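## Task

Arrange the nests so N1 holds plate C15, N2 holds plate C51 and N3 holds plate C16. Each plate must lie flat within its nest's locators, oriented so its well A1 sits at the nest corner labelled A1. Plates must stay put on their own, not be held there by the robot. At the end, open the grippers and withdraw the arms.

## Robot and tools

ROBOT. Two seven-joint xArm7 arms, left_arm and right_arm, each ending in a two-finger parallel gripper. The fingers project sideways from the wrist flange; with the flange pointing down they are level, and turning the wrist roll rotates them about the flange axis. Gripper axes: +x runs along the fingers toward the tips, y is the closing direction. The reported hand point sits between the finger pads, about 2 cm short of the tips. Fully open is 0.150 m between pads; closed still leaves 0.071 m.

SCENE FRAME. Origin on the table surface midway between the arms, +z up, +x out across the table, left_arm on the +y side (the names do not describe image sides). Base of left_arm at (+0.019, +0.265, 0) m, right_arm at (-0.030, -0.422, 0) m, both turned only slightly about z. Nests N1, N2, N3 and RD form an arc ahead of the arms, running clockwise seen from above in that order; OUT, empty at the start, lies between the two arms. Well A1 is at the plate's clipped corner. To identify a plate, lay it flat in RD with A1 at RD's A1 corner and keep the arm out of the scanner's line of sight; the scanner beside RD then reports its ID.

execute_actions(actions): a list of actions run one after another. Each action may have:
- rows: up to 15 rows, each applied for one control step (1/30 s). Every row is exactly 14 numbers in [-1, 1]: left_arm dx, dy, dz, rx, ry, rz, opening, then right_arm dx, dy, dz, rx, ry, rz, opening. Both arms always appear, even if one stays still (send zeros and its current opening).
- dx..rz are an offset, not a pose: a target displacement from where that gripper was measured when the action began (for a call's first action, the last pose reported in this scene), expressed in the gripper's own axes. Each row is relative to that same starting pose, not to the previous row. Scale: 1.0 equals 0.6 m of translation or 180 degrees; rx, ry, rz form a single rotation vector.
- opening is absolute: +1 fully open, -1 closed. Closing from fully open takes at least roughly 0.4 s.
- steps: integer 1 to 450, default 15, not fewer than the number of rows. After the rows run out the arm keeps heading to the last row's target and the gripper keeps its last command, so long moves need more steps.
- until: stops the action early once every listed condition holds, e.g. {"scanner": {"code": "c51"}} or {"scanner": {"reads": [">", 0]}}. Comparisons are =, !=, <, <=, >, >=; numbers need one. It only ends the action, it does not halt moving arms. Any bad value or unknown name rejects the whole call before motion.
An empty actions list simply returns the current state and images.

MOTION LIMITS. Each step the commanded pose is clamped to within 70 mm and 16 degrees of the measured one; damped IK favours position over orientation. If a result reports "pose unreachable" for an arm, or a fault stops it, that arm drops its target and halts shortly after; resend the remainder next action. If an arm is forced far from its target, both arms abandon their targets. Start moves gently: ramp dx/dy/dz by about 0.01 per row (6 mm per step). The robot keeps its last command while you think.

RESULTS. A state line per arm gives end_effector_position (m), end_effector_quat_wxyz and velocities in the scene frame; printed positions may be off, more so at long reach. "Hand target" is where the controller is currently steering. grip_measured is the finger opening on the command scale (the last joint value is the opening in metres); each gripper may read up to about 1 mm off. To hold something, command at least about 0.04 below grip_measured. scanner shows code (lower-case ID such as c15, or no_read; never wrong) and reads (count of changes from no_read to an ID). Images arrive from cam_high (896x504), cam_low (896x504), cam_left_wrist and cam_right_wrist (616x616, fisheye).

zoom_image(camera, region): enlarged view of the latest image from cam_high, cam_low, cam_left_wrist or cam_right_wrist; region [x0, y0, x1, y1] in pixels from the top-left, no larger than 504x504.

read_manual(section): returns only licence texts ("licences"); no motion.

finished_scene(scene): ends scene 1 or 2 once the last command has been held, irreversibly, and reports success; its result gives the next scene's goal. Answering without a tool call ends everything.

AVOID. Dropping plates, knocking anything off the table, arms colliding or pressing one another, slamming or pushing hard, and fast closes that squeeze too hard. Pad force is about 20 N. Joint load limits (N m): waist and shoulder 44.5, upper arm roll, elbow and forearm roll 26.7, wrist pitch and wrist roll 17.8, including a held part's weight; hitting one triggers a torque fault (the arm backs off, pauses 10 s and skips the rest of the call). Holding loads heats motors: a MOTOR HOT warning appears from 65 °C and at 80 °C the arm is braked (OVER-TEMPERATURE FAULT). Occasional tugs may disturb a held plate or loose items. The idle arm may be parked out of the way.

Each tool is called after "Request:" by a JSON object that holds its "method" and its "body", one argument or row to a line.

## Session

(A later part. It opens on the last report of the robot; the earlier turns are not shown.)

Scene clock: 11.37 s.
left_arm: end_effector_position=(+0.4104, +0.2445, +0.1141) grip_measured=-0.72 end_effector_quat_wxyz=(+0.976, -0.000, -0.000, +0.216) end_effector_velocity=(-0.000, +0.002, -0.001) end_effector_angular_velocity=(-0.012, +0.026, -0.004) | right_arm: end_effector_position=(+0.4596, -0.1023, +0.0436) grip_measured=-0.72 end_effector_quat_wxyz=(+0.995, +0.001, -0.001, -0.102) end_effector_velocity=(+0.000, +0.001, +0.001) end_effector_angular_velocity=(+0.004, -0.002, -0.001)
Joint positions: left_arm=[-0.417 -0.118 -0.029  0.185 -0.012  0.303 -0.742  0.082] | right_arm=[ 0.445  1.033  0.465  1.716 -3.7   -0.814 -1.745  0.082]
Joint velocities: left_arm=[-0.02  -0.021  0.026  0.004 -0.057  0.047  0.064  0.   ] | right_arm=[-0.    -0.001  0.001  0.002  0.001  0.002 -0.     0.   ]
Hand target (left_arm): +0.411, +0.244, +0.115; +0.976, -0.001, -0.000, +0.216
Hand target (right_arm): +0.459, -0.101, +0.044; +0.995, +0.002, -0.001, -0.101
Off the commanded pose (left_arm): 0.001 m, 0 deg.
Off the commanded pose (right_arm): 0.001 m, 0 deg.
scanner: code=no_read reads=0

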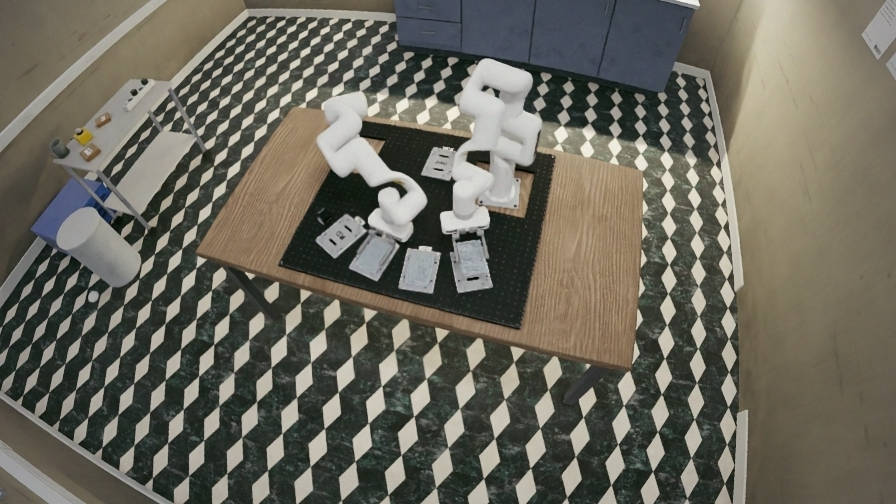

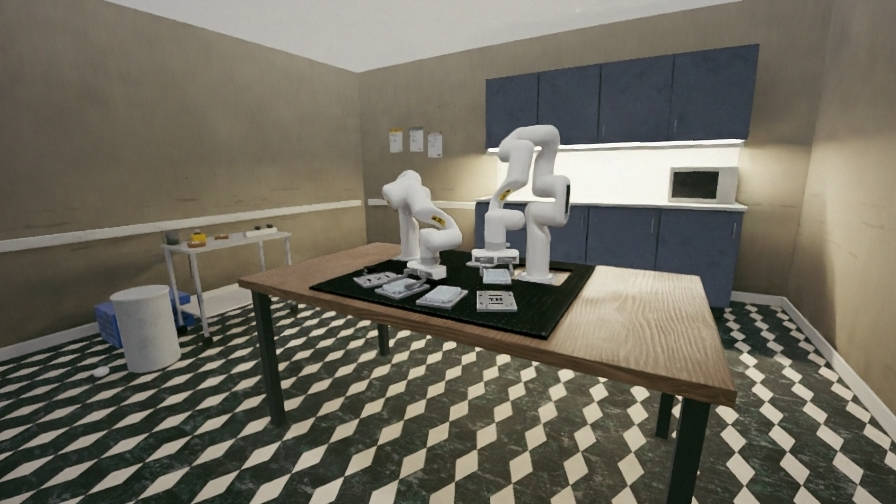

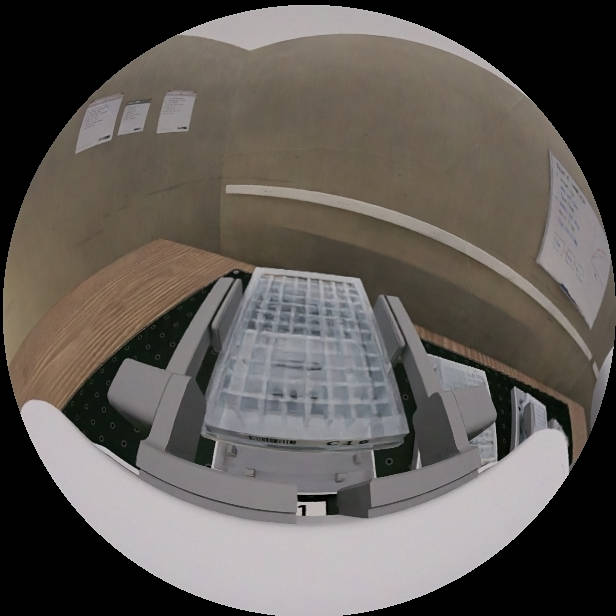

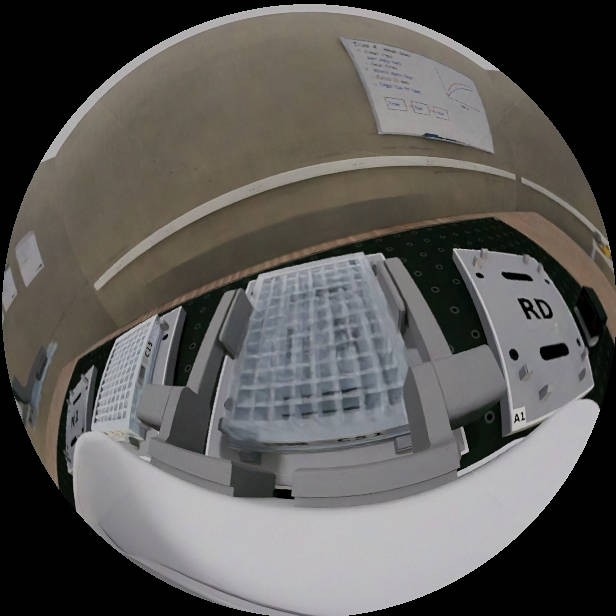

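Request:
{"method": "execute_actions", "body": {
  "actions": [
    {"rows": [[-0.002,-0.006,0,0,0,-0.002,-0.85,0,0,0.004,0,0,0,-0.85],[-0.005,-0.016,-0.001,0,0,-0.006,-0.85,0,0,0.010,0,0,0,-0.85],[-0.010,-0.030,-0.001,0,0,-0.011,-0.85,0,0,0.018,0,0,0,-0.85],[-0.015,-0.046,-0.002,0,0,-0.016,-0.85,0,0,0.028,0,0,0,-0.85],[-0.020,-0.064,-0.003,0,0,-0.022,-0.85,0,0,0.040,0,0,0,-0.85],[-0.026,-0.082,-0.003,0,0,-0.029,-0.85,0,0,0.052,0,0,0,-0.85],[-0.032,-0.100,-0.004,0,0,-0.035,-0.85,0,0,0.064,0,0,0,-0.85],[-0.038,-0.119,-0.005,0,0,-0.042,-0.85,0,0,0.076,0,0,0,-0.85],[-0.044,-0.137,-0.006,0,0,-0.048,-0.85,-0.003,-0.008,0.088,0,0,0,-0.85],[-0.050,-0.156,-0.006,0,0,-0.055,-0.85,-0.007,-0.022,0.100,0,0,0,-0.85],[-0.056,-0.174,-0.007,0,0,-0.061,-0.85,-0.012,-0.040,0.112,0,0,0,-0.85],[-0.061,-0.193,-0.008,0,0,-0.068,-0.85,-0.018,-0.060,0.124,0,0,0,-0.85],[-0.067,-0.211,-0.009,0,0,-0.074,-0.85,-0.024,-0.080,0.136,0,0,0,-0.85],[-0.073,-0.230,-0.009,0,0,-0.081,-0.85,-0.030,-0.100,0.148,0,0,0,-0.85],[-0.079,-0.248,-0.010,0,0,-0.087,-0.85,-0.036,-0.120,0.160,0,0,0,-0.85]], "steps": 15},
    {"rows": [[0,0,0,0,0,0,-0.85,-0.006,-0.02,0.005,0,0,0,-0.85],[0,0,0,0,0,0,-0.85,-0.012,-0.04,0.010,0,0,0,-0.85],[0,0,0,0,0,0,-0.85,-0.018,-0.06,0.015,0,0,0,-0.85],[0,0,0,0,0,0,-0.85,-0.024,-0.08,0.020,0,0,0,-0.85],[0,0,0,0,0,0,-0.85,-0.030,-0.10,0.025,0,0,0,-0.85],[0,0,0,0,0,0,-0.85,-0.036,-0.12,0.030,0,0,0,-0.85],[0,0,0,0,0,0,-0.85,-0.042,-0.14,0.035,0,0,0,-0.85],[0,0,0,0,0,0,-0.85,-0.048,-0.16,0.040,0,0,0,-0.85],[0,0,0,0,0,0,-0.85,-0.054,-0.18,0.045,0,0,0,-0.85],[0,0,0,0,0,0,-0.85,-0.060,-0.20,0.050,0,0,0,-0.85],[0,0,0,0,0,0,-0.85,-0.066,-0.22,0.055,0,0,0,-0.85],[0,0,0,0,0,0,-0.85,-0.072,-0.24,0.060,0,0,0,-0.85],[0,0,0,0,0,0,-0.85,-0.078,-0.26,0.065,0,0,0,-0.85],[0,0,0,0,0,0,-0.85,-0.083,-0.275,0.068,0,0,0,-0.85],[0,0,0,0,0,0,-0.85,-0.086,-0.285,0.070,0,0,0,-0.85]], "steps": 18}
  ]
}}

Scene clock: 13.37 s.
left_arm: end_effector_position=(+0.4178, +0.1649, +0.1122) grip_measured=-0.72 end_effector_quat_wxyz=(+0.989, -0.001, +0.000, +0.145) end_effector_velocity=(+0.000, +0.000, +0.000) end_effector_angular_velocity=(-0.000, +0.000, +0.001) | right_arm: end_effector_position=(+0.3623, -0.2816, +0.1522) grip_measured=-0.73 end_effector_quat_wxyz=(+0.993, -0.019, -0.006, -0.117) end_effector_velocity=(-0.082, -0.121, +0.064) end_effector_angular_velocity=(+0.134, -0.051, +0.123)
Joint positions: left_arm=[-0.518 -0.041 -0.124  0.266 -0.022  0.306 -0.784  0.082] | right_arm=[ 0.09   0.296  0.548  0.838 -3.463 -0.63  -1.929  0.082]
Joint velocities: left_arm=[ 0.001 -0.001 -0.001  0.    -0.001  0.001  0.    -0.   ] | right_arm=[-0.577 -0.64   0.227 -0.593  0.471  0.22  -0.776 -0.   ]
Hand target (left_arm): +0.418, +0.165, +0.112; +0.989, -0.001, +0.000, +0.145
Hand target (right_arm): +0.358, -0.286, +0.157; +0.994, -0.011, -0.006, -0.110
Off the commanded pose (left_arm): 0.000 m, 0 deg.
Off the commanded pose (right_arm): 0.009 m, 2 deg.
scanner: code=no_read reads=0
pose unreachable (left arm): on one or more control steps of this call, first in action 0 (counted from 0), this arm could not follow its commanded pose, so it was not sent that pose on those steps. It may still have moved: this result reports where it is.
cause: the commanded pose would bring a part of the arm too close to another arm (a part of this arm just beyond joint 6 (wrist pitch) and a part of the other arm just beyond its joint 5 (forearm roll)).

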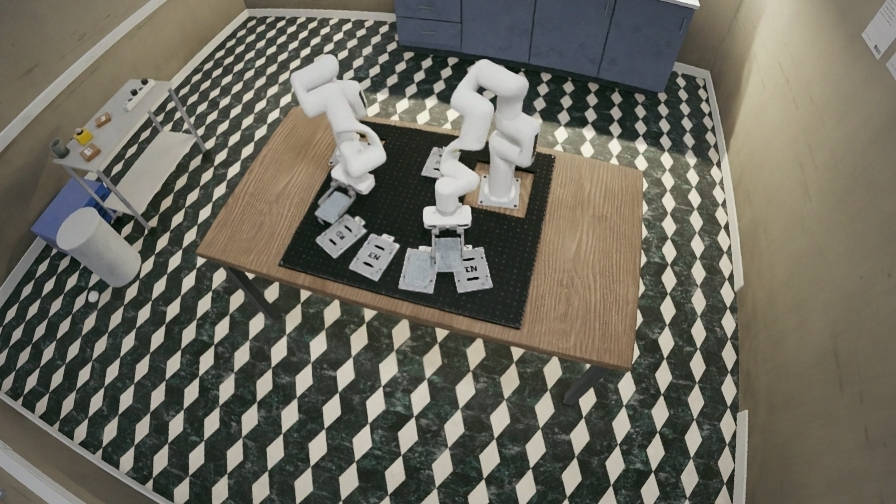

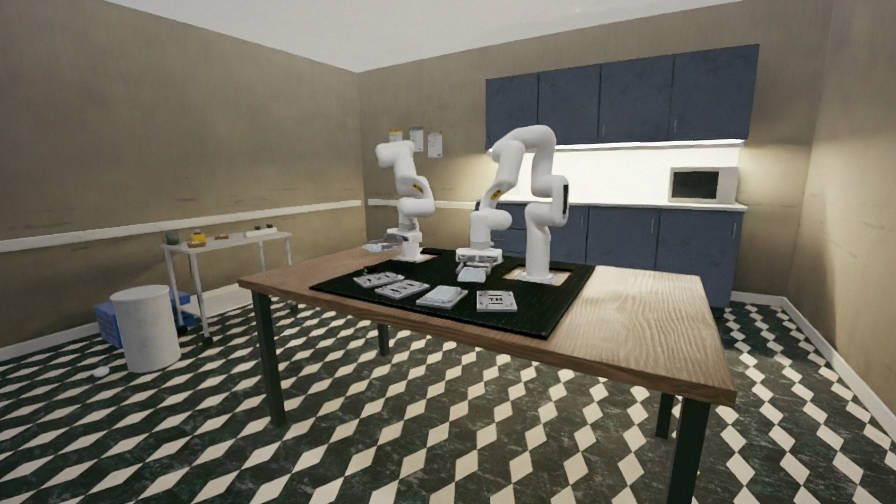

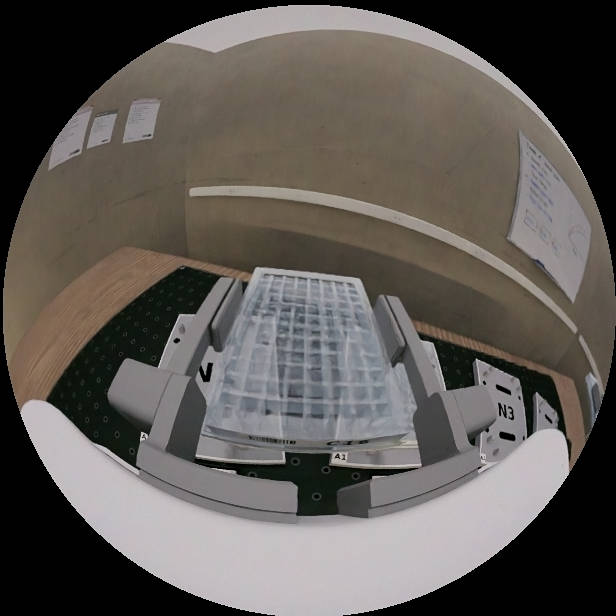

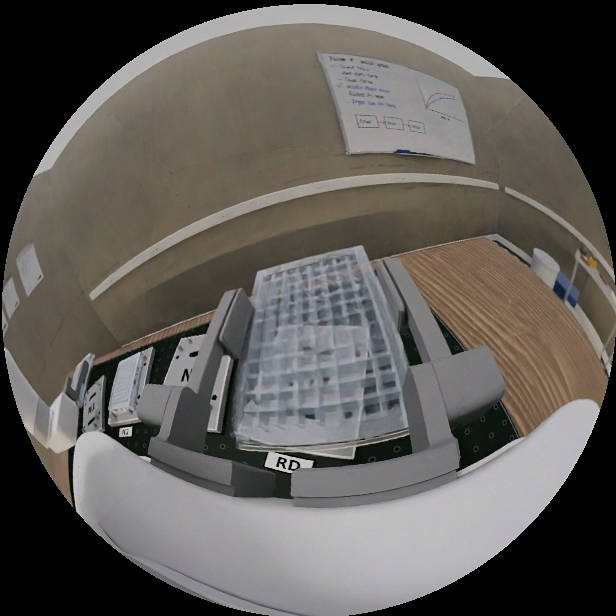

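Request:
{"method": "execute_actions", "body": {
  "actions": [
    {"rows": [[-0.002,-0.010,-0.001,0,0,-0.004,-0.85,-0.003,-0.018,0.010,0.002,0.001,0,-0.85],[-0.005,-0.030,-0.002,0,0,-0.010,-0.85,-0.006,-0.036,0.020,0.004,0.001,0,-0.85],[-0.009,-0.058,-0.004,0,0,-0.020,-0.85,-0.009,-0.054,0.030,0.006,0.002,0,-0.85],[-0.014,-0.090,-0.006,0,0,-0.030,-0.85,-0.012,-0.072,0.040,0.008,0.003,0,-0.85],[-0.019,-0.124,-0.008,0,0,-0.042,-0.85,-0.014,-0.090,0.050,0.010,0.003,0,-0.85],[-0.024,-0.158,-0.010,0,0,-0.053,-0.85,-0.017,-0.108,0.060,0.012,0.004,0,-0.85],[-0.029,-0.192,-0.013,0,0,-0.065,-0.85,-0.020,-0.124,0.070,0.012,0.004,0,-0.85],[-0.035,-0.226,-0.015,0,0,-0.076,-0.85,-0.022,-0.139,0.080,0.012,0.004,0,-0.85],[-0.040,-0.260,-0.017,0,0,-0.088,-0.85,-0.022,-0.139,0.080,0.012,0.004,0,-0.85],[-0.045,-0.294,-0.019,0,0,-0.099,-0.85,-0.022,-0.139,0.080,0.012,0.004,0,-0.85],[-0.050,-0.328,-0.021,0,0,-0.110,-0.85,-0.022,-0.139,0.080,0.012,0.004,0,-0.85],[-0.055,-0.362,-0.024,0,0,-0.122,-0.85,-0.022,-0.139,0.080,0.012,0.004,0,-0.85],[-0.060,-0.394,-0.026,0,0,-0.133,-0.85,-0.022,-0.139,0.080,0.012,0.004,0,-0.85],[-0.064,-0.422,-0.027,0,0,-0.142,-0.85,-0.022,-0.139,0.080,0.012,0.004,0,-0.85],[-0.0673,-0.4407,-0.0287,0,0,-0.1483,-0.85,-0.022,-0.139,0.080,0.012,0.004,0,-0.85]], "steps": 30}
  ]
}}

Scene clock: 14.87 s.
left_arm: end_effector_position=(+0.4559, -0.0992, +0.0964) grip_measured=-0.72 end_effector_quat_wxyz=(+0.996, -0.000, -0.000, -0.087) end_effector_velocity=(-0.000, -0.005, +0.001) end_effector_angular_velocity=(-0.004, -0.003, -0.006) | right_arm: end_effector_position=(+0.3294, -0.3573, +0.2027) grip_measured=-0.73 end_effector_quat_wxyz=(+0.993, +0.000, -0.001, -0.117) end_effector_velocity=(+0.000, -0.001, +0.001) end_effector_angular_velocity=(+0.001, -0.002, -0.003)
Joint positions: left_arm=[-0.725  0.387 -0.245  0.813  0.215  0.445 -0.844  0.082] | right_arm=[-0.179 -0.074  0.493  0.628 -3.087 -0.692 -2.543  0.082]
Joint velocities: left_arm=[-0.004  0.003 -0.002  0.008  0.001  0.    -0.001  0.   ] | right_arm=[-0.001 -0.002 -0.002 -0.     0.001 -0.    -0.001 -0.   ]
Hand target (left_arm): +0.456, -0.100, +0.096; +0.996, -0.000, -0.000, -0.087
Hand target (right_arm): +0.329, -0.357, +0.203; +0.993, +0.000, -0.001, -0.117
Off the commanded pose (left_arm): 0.001 m, 0 deg.
Off the commanded pose (right_arm): 0.001 m, 0 deg.
scanner: code=no_read reads=0

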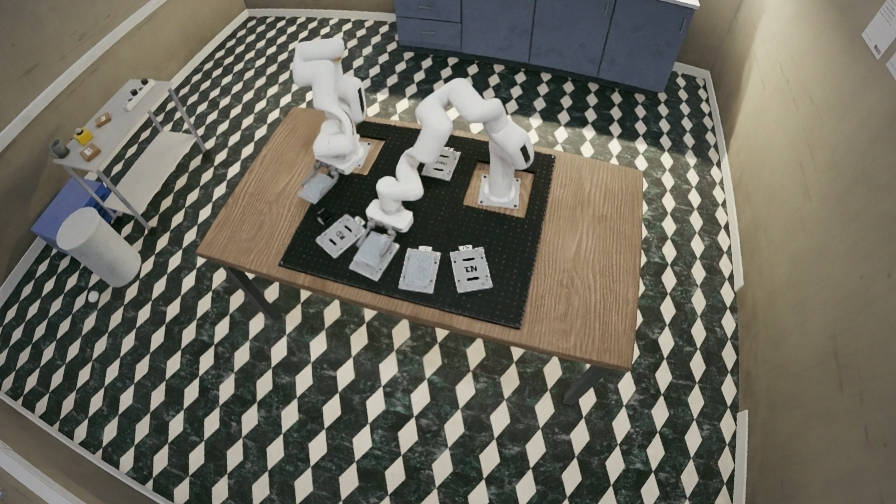

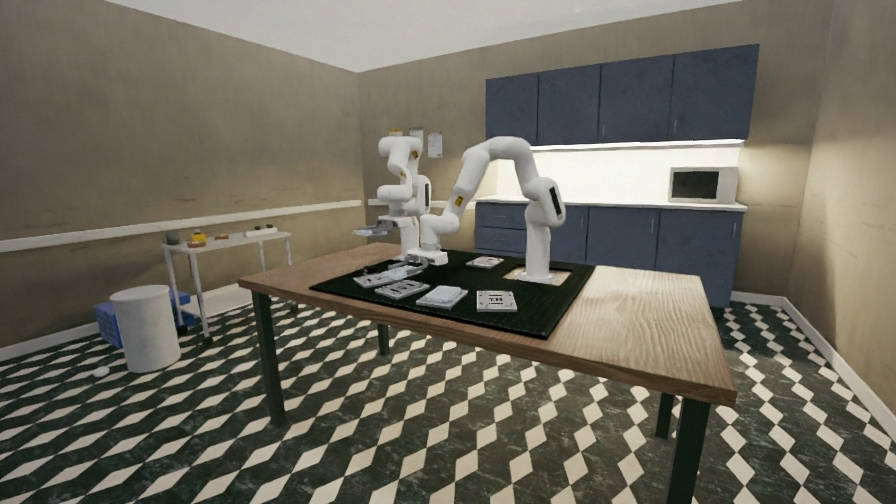

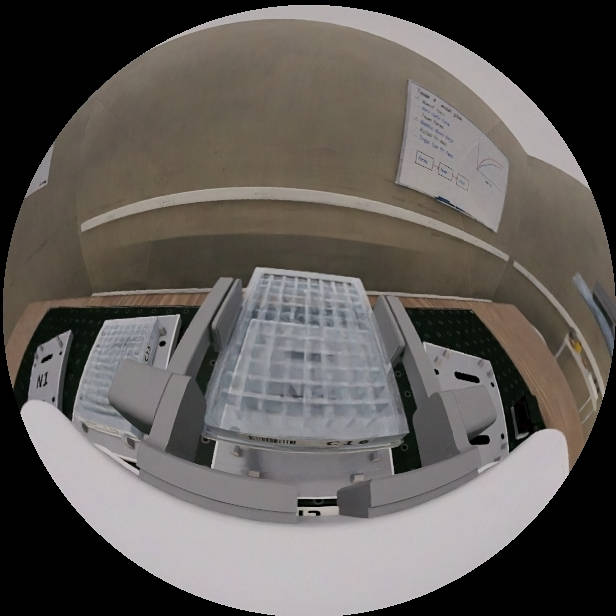

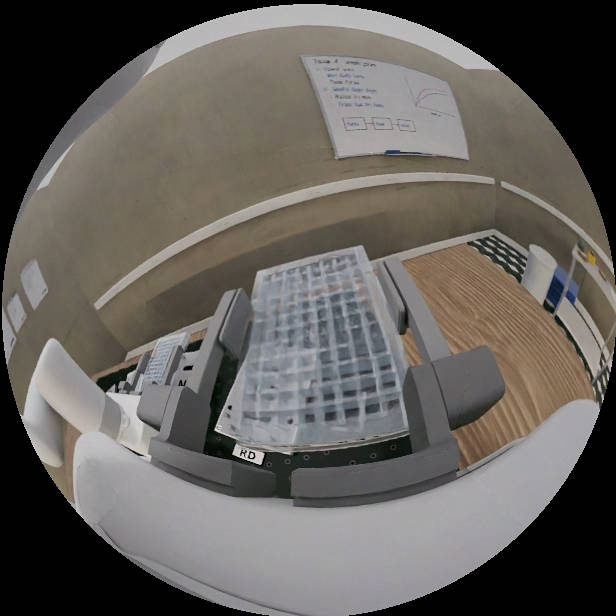

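Request:
{"method": "execute_actions", "body": {
  "actions": [
    {"rows": [[0,-0.001,-0.006,0,0,0,-0.85,0,0,0,0,0,0,-0.85],[0,-0.002,-0.015,0,0,0,-0.85,0,0,0,0,0,0,-0.85],[0,-0.003,-0.025,0,0,0,-0.85,0,0,0,0,0,0,-0.85],[0,-0.004,-0.035,0,0,0,-0.85,0,0,0,0,0,0,-0.85],[0,-0.005,-0.045,0,0,0,-0.85,0,0,0,0,0,0,-0.85],[0,-0.006,-0.055,0,0,0,-0.85,0,0,0,0,0,0,-0.85],[0,-0.007,-0.063,0,0,0,-0.85,0,0,0,0,0,0,-0.85],[0,-0.007,-0.068,0,0,0,-0.85,0,0,0,0,0,0,-0.85]], "steps": 18}
  ]
}}

Request:
{"method": "zoom_image", "body": {
  "camera": "cam_left_wrist",
  "region": [130, 240, 480, 500]
}}

Request:
{"method": "zoom_image", "body": {
  "camera": "cam_high",
  "region": [330, 200, 450, 295]
}}

Scene clock: 15.70 s.
left_arm: end_effector_position=(+0.4556, -0.1038, +0.0564) grip_measured=-0.72 end_effector_quat_wxyz=(+0.996, -0.001, -0.001, -0.087) end_effector_velocity=(-0.002, +0.001, -0.003) end_effector_angular_velocity=(+0.006, +0.004, -0.002) | right_arm: end_effector_position=(+0.3294, -0.3573, +0.2027) grip_measured=-0.73 end_effector_quat_wxyz=(+0.993, +0.000, -0.001, -0.117) end_effector_velocity=(+0.000, -0.000, +0.000) end_effector_angular_velocity=(-0.000, -0.001, -0.001)
Joint positions: left_arm=[-0.768  0.51  -0.195  0.845  0.278  0.354 -0.899  0.082] | right_arm=[-0.179 -0.074  0.493  0.628 -3.087 -0.692 -2.543  0.082]
Joint velocities: left_arm=[-0.003  0.002  0.002 -0.005  0.001  0.001 -0.001  0.   ] | right_arm=[ 0.    -0.001 -0.    -0.    -0.    -0.     0.001  0.   ]
Hand target (left_arm): +0.455, -0.103, +0.056; +0.996, -0.000, -0.000, -0.087
Hand target (right_arm): +0.329, -0.357, +0.203; +0.993, +0.000, -0.001, -0.117
Off the commanded pose (left_arm): 0.001 m, 0 deg.
Off the commanded pose (right_arm): 0.000 m, 0 deg.
scanner: code=no_read reads=0

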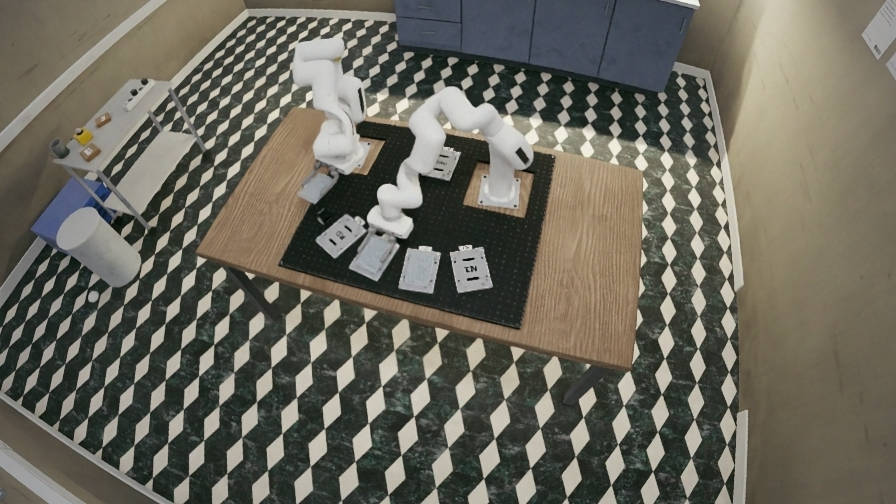

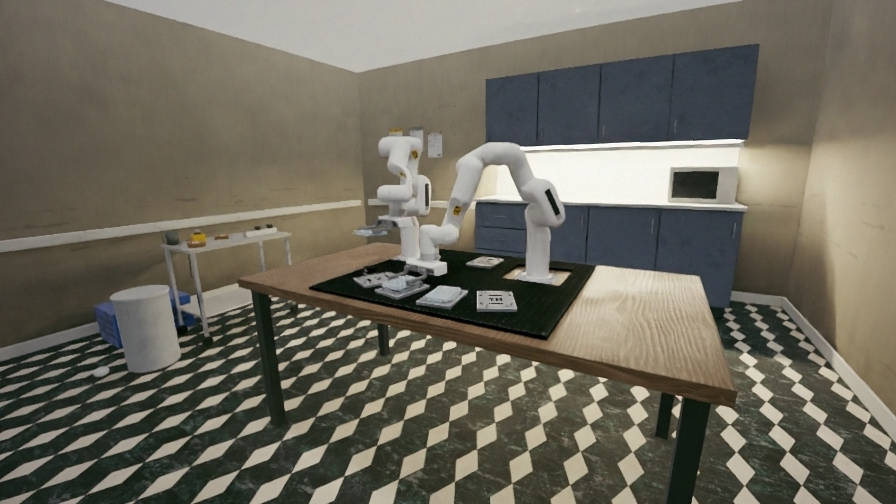

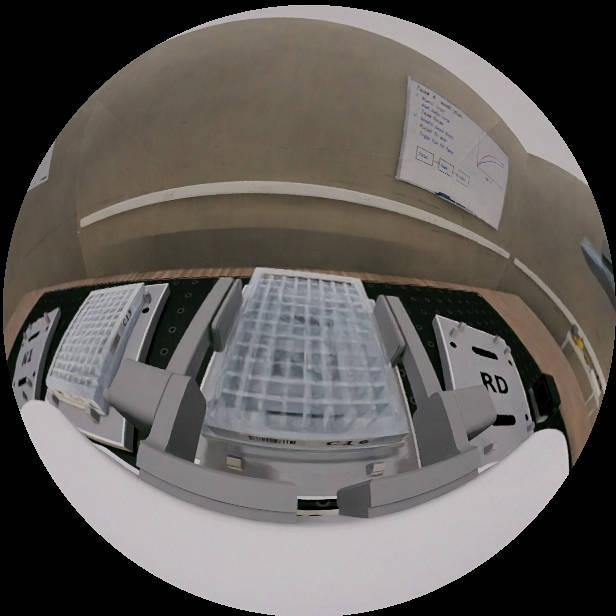

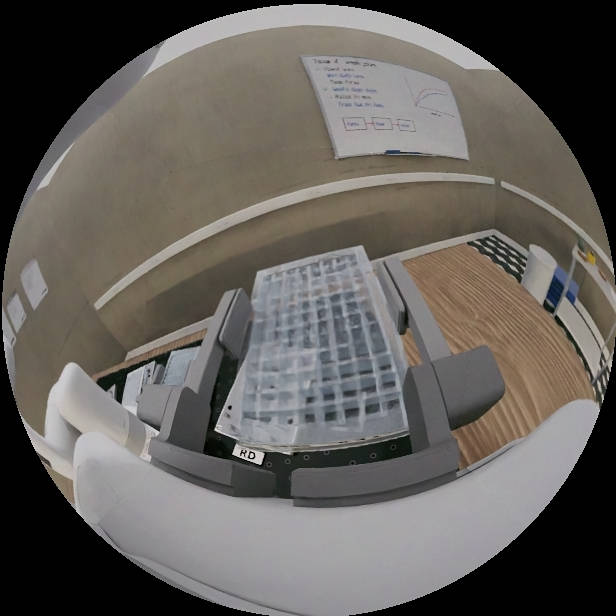

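Region (130, 240, 480, 500) of cam_left_wrist's 616x616 image, scaled by 1.440, with more detail than that image has; it fills the top 374 rows of this view, and the rest is white.

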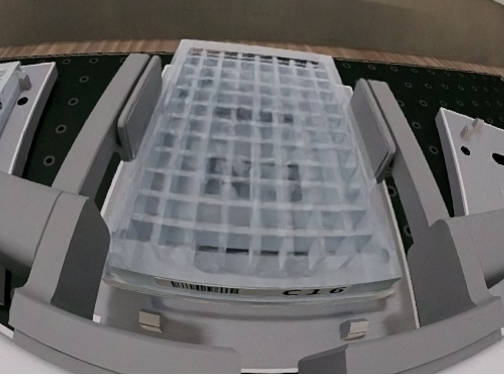

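Region (330, 200, 450, 295) of cam_high's 896x504 image, scaled by 4.200, with more detail than that image has; it fills the top 399 rows of this view, and the rest is white.

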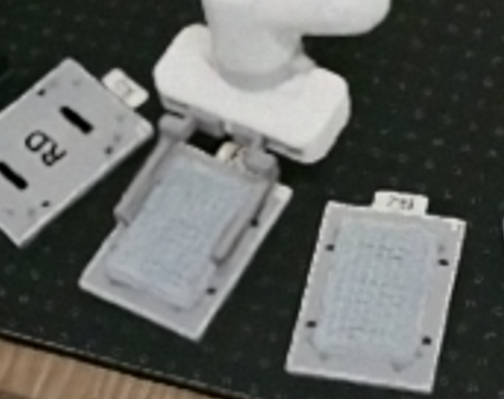

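Request:
{"method": "execute_actions", "body": {
  "actions": []
}}

Scene clock: 16.17 s.
left_arm: end_effector_position=(+0.4554, -0.1035, +0.0557) grip_measured=-0.72 end_effector_quat_wxyz=(+0.996, -0.000, -0.000, -0.087) end_effector_velocity=(-0.000, -0.000, +0.000) end_effector_angular_velocity=(+0.000, -0.000, -0.000) | right_arm: end_effector_position=(+0.3294, -0.3573, +0.2027) grip_measured=-0.73 end_effector_quat_wxyz=(+0.993, +0.000, -0.001, -0.117) end_effector_velocity=(+0.000, +0.000, +0.000) end_effector_angular_velocity=(+0.000, -0.000, +0.000)
Joint positions: left_arm=[-0.769  0.511 -0.195  0.845  0.278  0.354 -0.899  0.082] | right_arm=[-0.179 -0.074  0.493  0.628 -3.087 -0.692 -2.543  0.082]
Joint velocities: left_arm=[-0.001 -0.     0.     0.     0.     0.    -0.001  0.   ] | right_arm=[ 0.001  0.    -0.     0.    -0.     0.     0.     0.   ]
Hand target (left_arm): +0.455, -0.103, +0.056; +0.996, -0.000, -0.000, -0.087
Hand target (right_arm): +0.329, -0.357, +0.203; +0.993, +0.000, -0.001, -0.117
Off the commanded pose (left_arm): 0.000 m, 0 deg.
Off the commanded pose (right_arm): 0.000 m, 0 deg.
scanner: code=no_read reads=0

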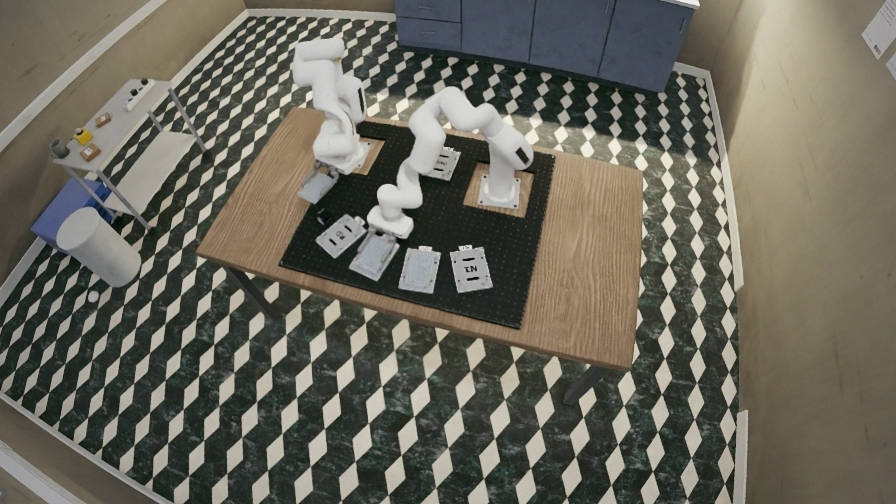

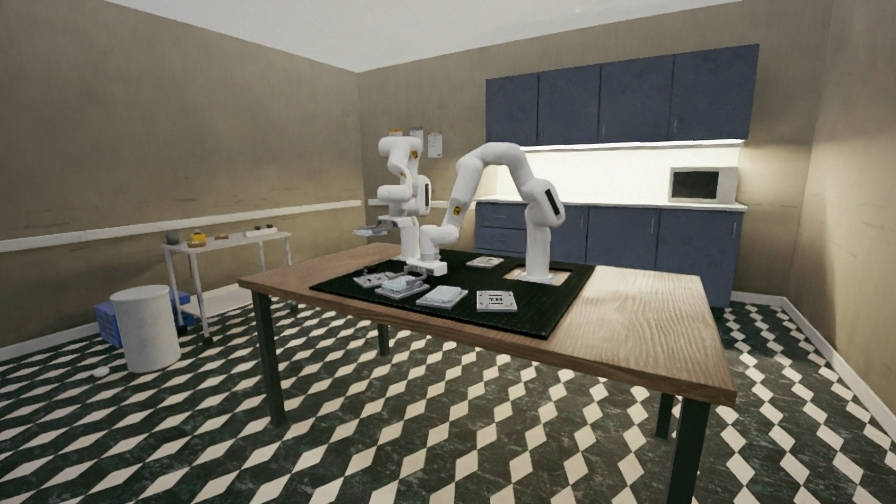

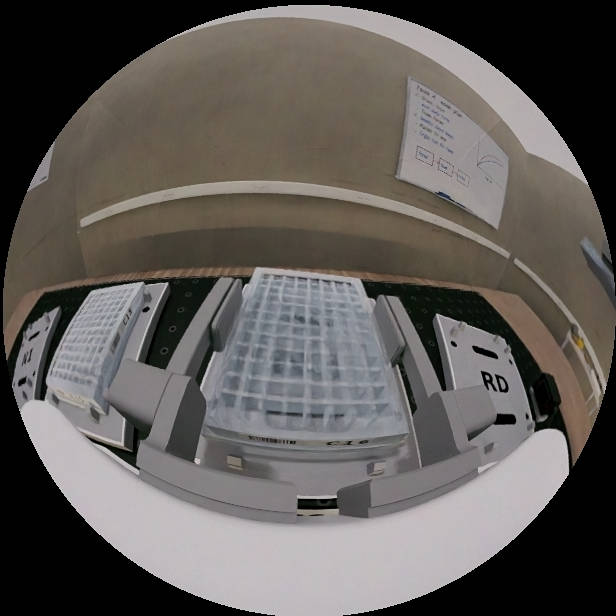

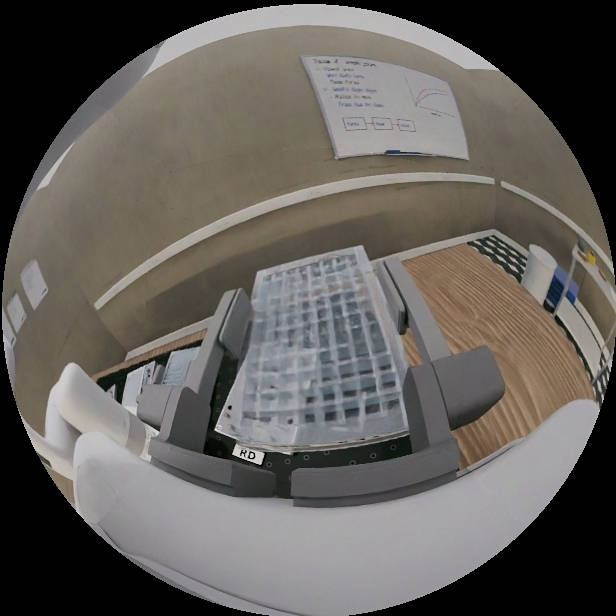

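Request:
{"method": "execute_actions", "body": {
  "actions": [
    {"rows": [[0,0,-0.004,0,0,-0.005,-0.85,0,0,0,0,0,0,-0.85],[0,0,-0.008,0,0,-0.01,-0.85,0,0,0,0,0,0,-0.85],[0,0,-0.011,0,0,-0.011,-0.85,0,0,0,0,0,0,-0.85]],"steps":15}
  ]
}}

Request:
{"method": "zoom_image", "body": {
  "camera": "cam_left_wrist",
  "region": [150, 250, 470, 500]
}}

Scene clock: 16.87 s.
left_arm: end_effector_position=(+0.4568, -0.1034, +0.0507) grip_measured=-0.72 end_effector_quat_wxyz=(+0.995, -0.001, -0.002, -0.103) end_effector_velocity=(-0.002, -0.001, -0.002) end_effector_angular_velocity=(+0.002, +0.003, -0.005) | right_arm: end_effector_position=(+0.3294, -0.3573, +0.2027) grip_measured=-0.73 end_effector_quat_wxyz=(+0.993, +0.000, -0.001, -0.117) end_effector_velocity=(-0.000, +0.000, +0.000) end_effector_angular_velocity=(-0.001, +0.000, +0.003)
Joint positions: left_arm=[-0.759  0.524 -0.19   0.84   0.296  0.333 -0.87   0.082] | right_arm=[-0.179 -0.074  0.493  0.628 -3.087 -0.692 -2.543  0.082]
Joint velocities: left_arm=[-0.001  0.002 -0.001 -0.001  0.001 -0.     0.002 -0.   ] | right_arm=[ 0.    -0.001 -0.    -0.    -0.001 -0.001 -0.002  0.   ]
Hand target (left_arm): +0.455, -0.104, +0.049; +0.995, -0.000, -0.000, -0.104
Hand target (right_arm): +0.329, -0.357, +0.203; +0.993, +0.000, -0.001, -0.117
Off the commanded pose (left_arm): 0.002 m, 0 deg.
Off the commanded pose (right_arm): 0.000 m, 0 deg.
scanner: code=no_read reads=0

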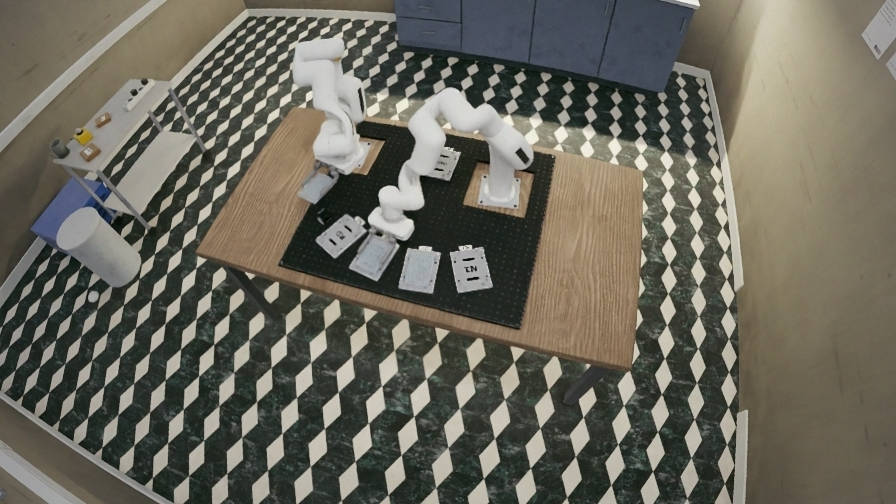

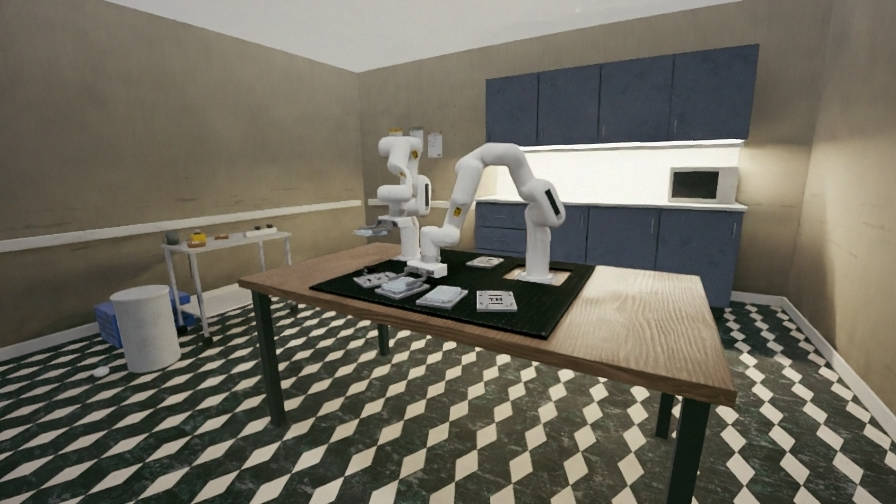

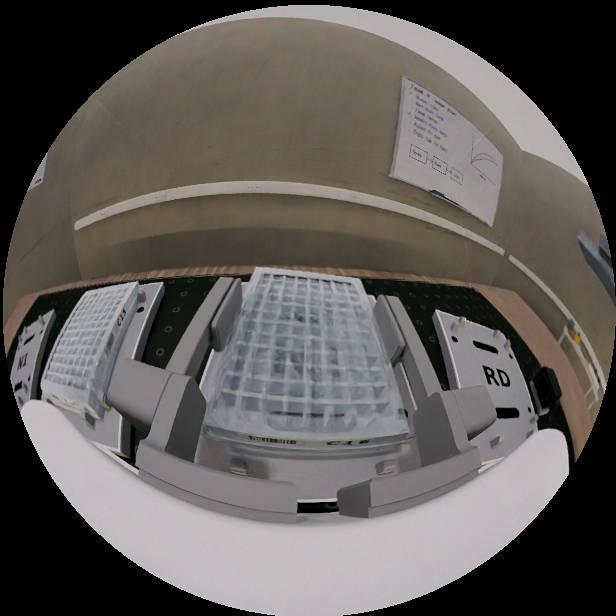

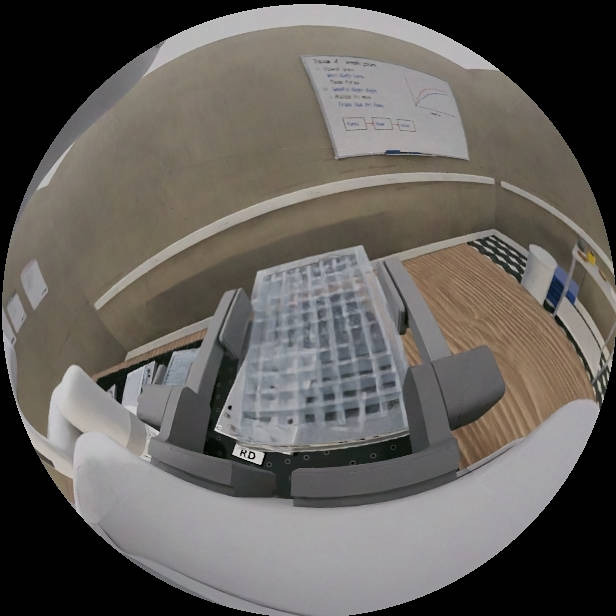

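Region (150, 250, 470, 500) of cam_left_wrist's 616x616 image, scaled by 1.575, with more detail than that image has; it fills the top 394 rows of this view, and the rest is white.

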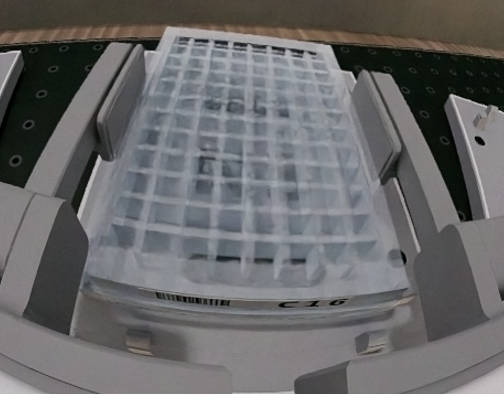

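Request:
{"method": "execute_actions", "body": {
  "actions": [
    {"rows": [[-0.003,-0.002,-0.001,0,0,0,-0.85,0,0,0,0,0,0,-0.85],[-0.005,-0.0033,-0.002,0,0,0,-0.85,0,0,0,0,0,0,-0.85]],"steps":15}
  ]
}}

Request:
{"method": "zoom_image", "body": {
  "camera": "cam_left_wrist",
  "region": [150, 250, 470, 500]
}}

Scene clock: 17.63 s.
left_arm: end_effector_position=(+0.4548, -0.1040, +0.0502) grip_measured=-0.72 end_effector_quat_wxyz=(+0.995, -0.002, -0.003, -0.101) end_effector_velocity=(-0.002, -0.001, -0.001) end_effector_angular_velocity=(+0.002, +0.003, -0.003) | right_arm: end_effector_position=(+0.3294, -0.3573, +0.2027) grip_measured=-0.73 end_effector_quat_wxyz=(+0.993, +0.000, -0.001, -0.117) end_effector_velocity=(+0.000, -0.000, +0.000) end_effector_angular_velocity=(-0.000, -0.001, -0.000)
Joint positions: left_arm=[-0.767  0.525 -0.187  0.837  0.297  0.327 -0.88   0.082] | right_arm=[-0.179 -0.074  0.493  0.628 -3.087 -0.692 -2.543  0.082]
Joint velocities: left_arm=[-0.002  0.001 -0.001 -0.002 -0.     0.     0.    -0.   ] | right_arm=[-0.     0.    -0.     0.    -0.001  0.001  0.001  0.   ]
Hand target (left_arm): +0.453, -0.105, +0.050; +0.995, -0.001, -0.002, -0.103
Hand target (right_arm): +0.329, -0.357, +0.203; +0.993, +0.000, -0.001, -0.117
Off the commanded pose (left_arm): 0.002 m, 0 deg.
Off the commanded pose (right_arm): 0.000 m, 0 deg.
scanner: code=no_read reads=0

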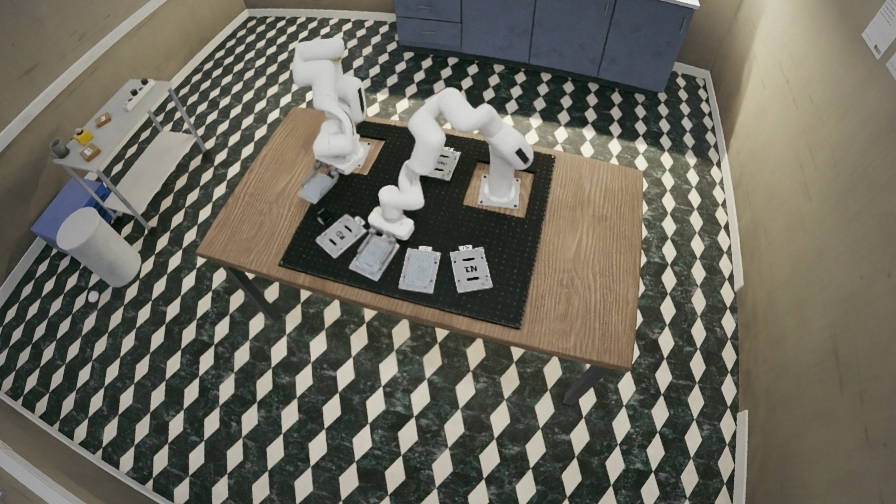

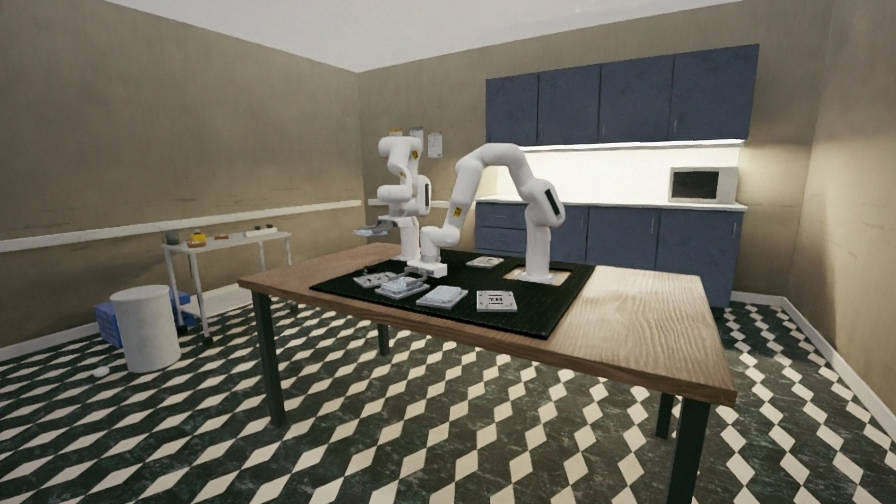

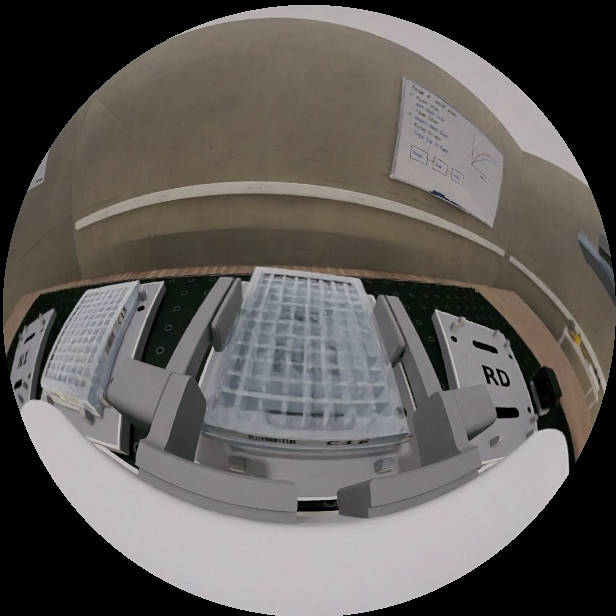

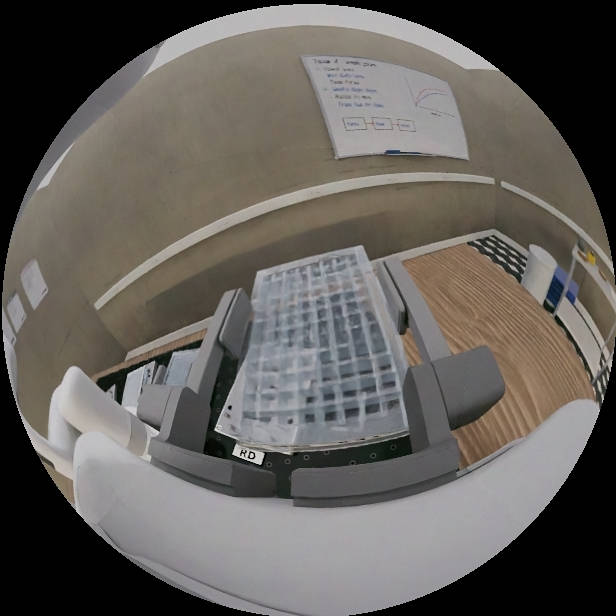

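Region (150, 250, 470, 500) of cam_left_wrist's 616x616 image, scaled by 1.575, with more detail than that image has; it fills the top 394 rows of this view, and the rest is white.

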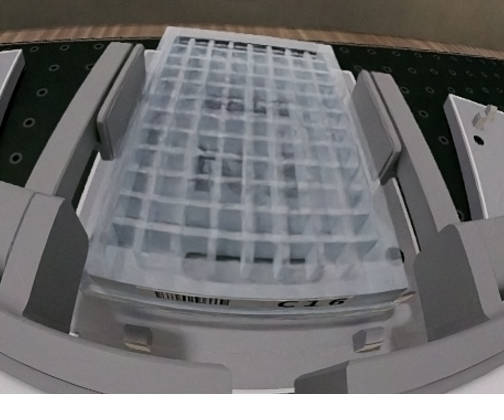

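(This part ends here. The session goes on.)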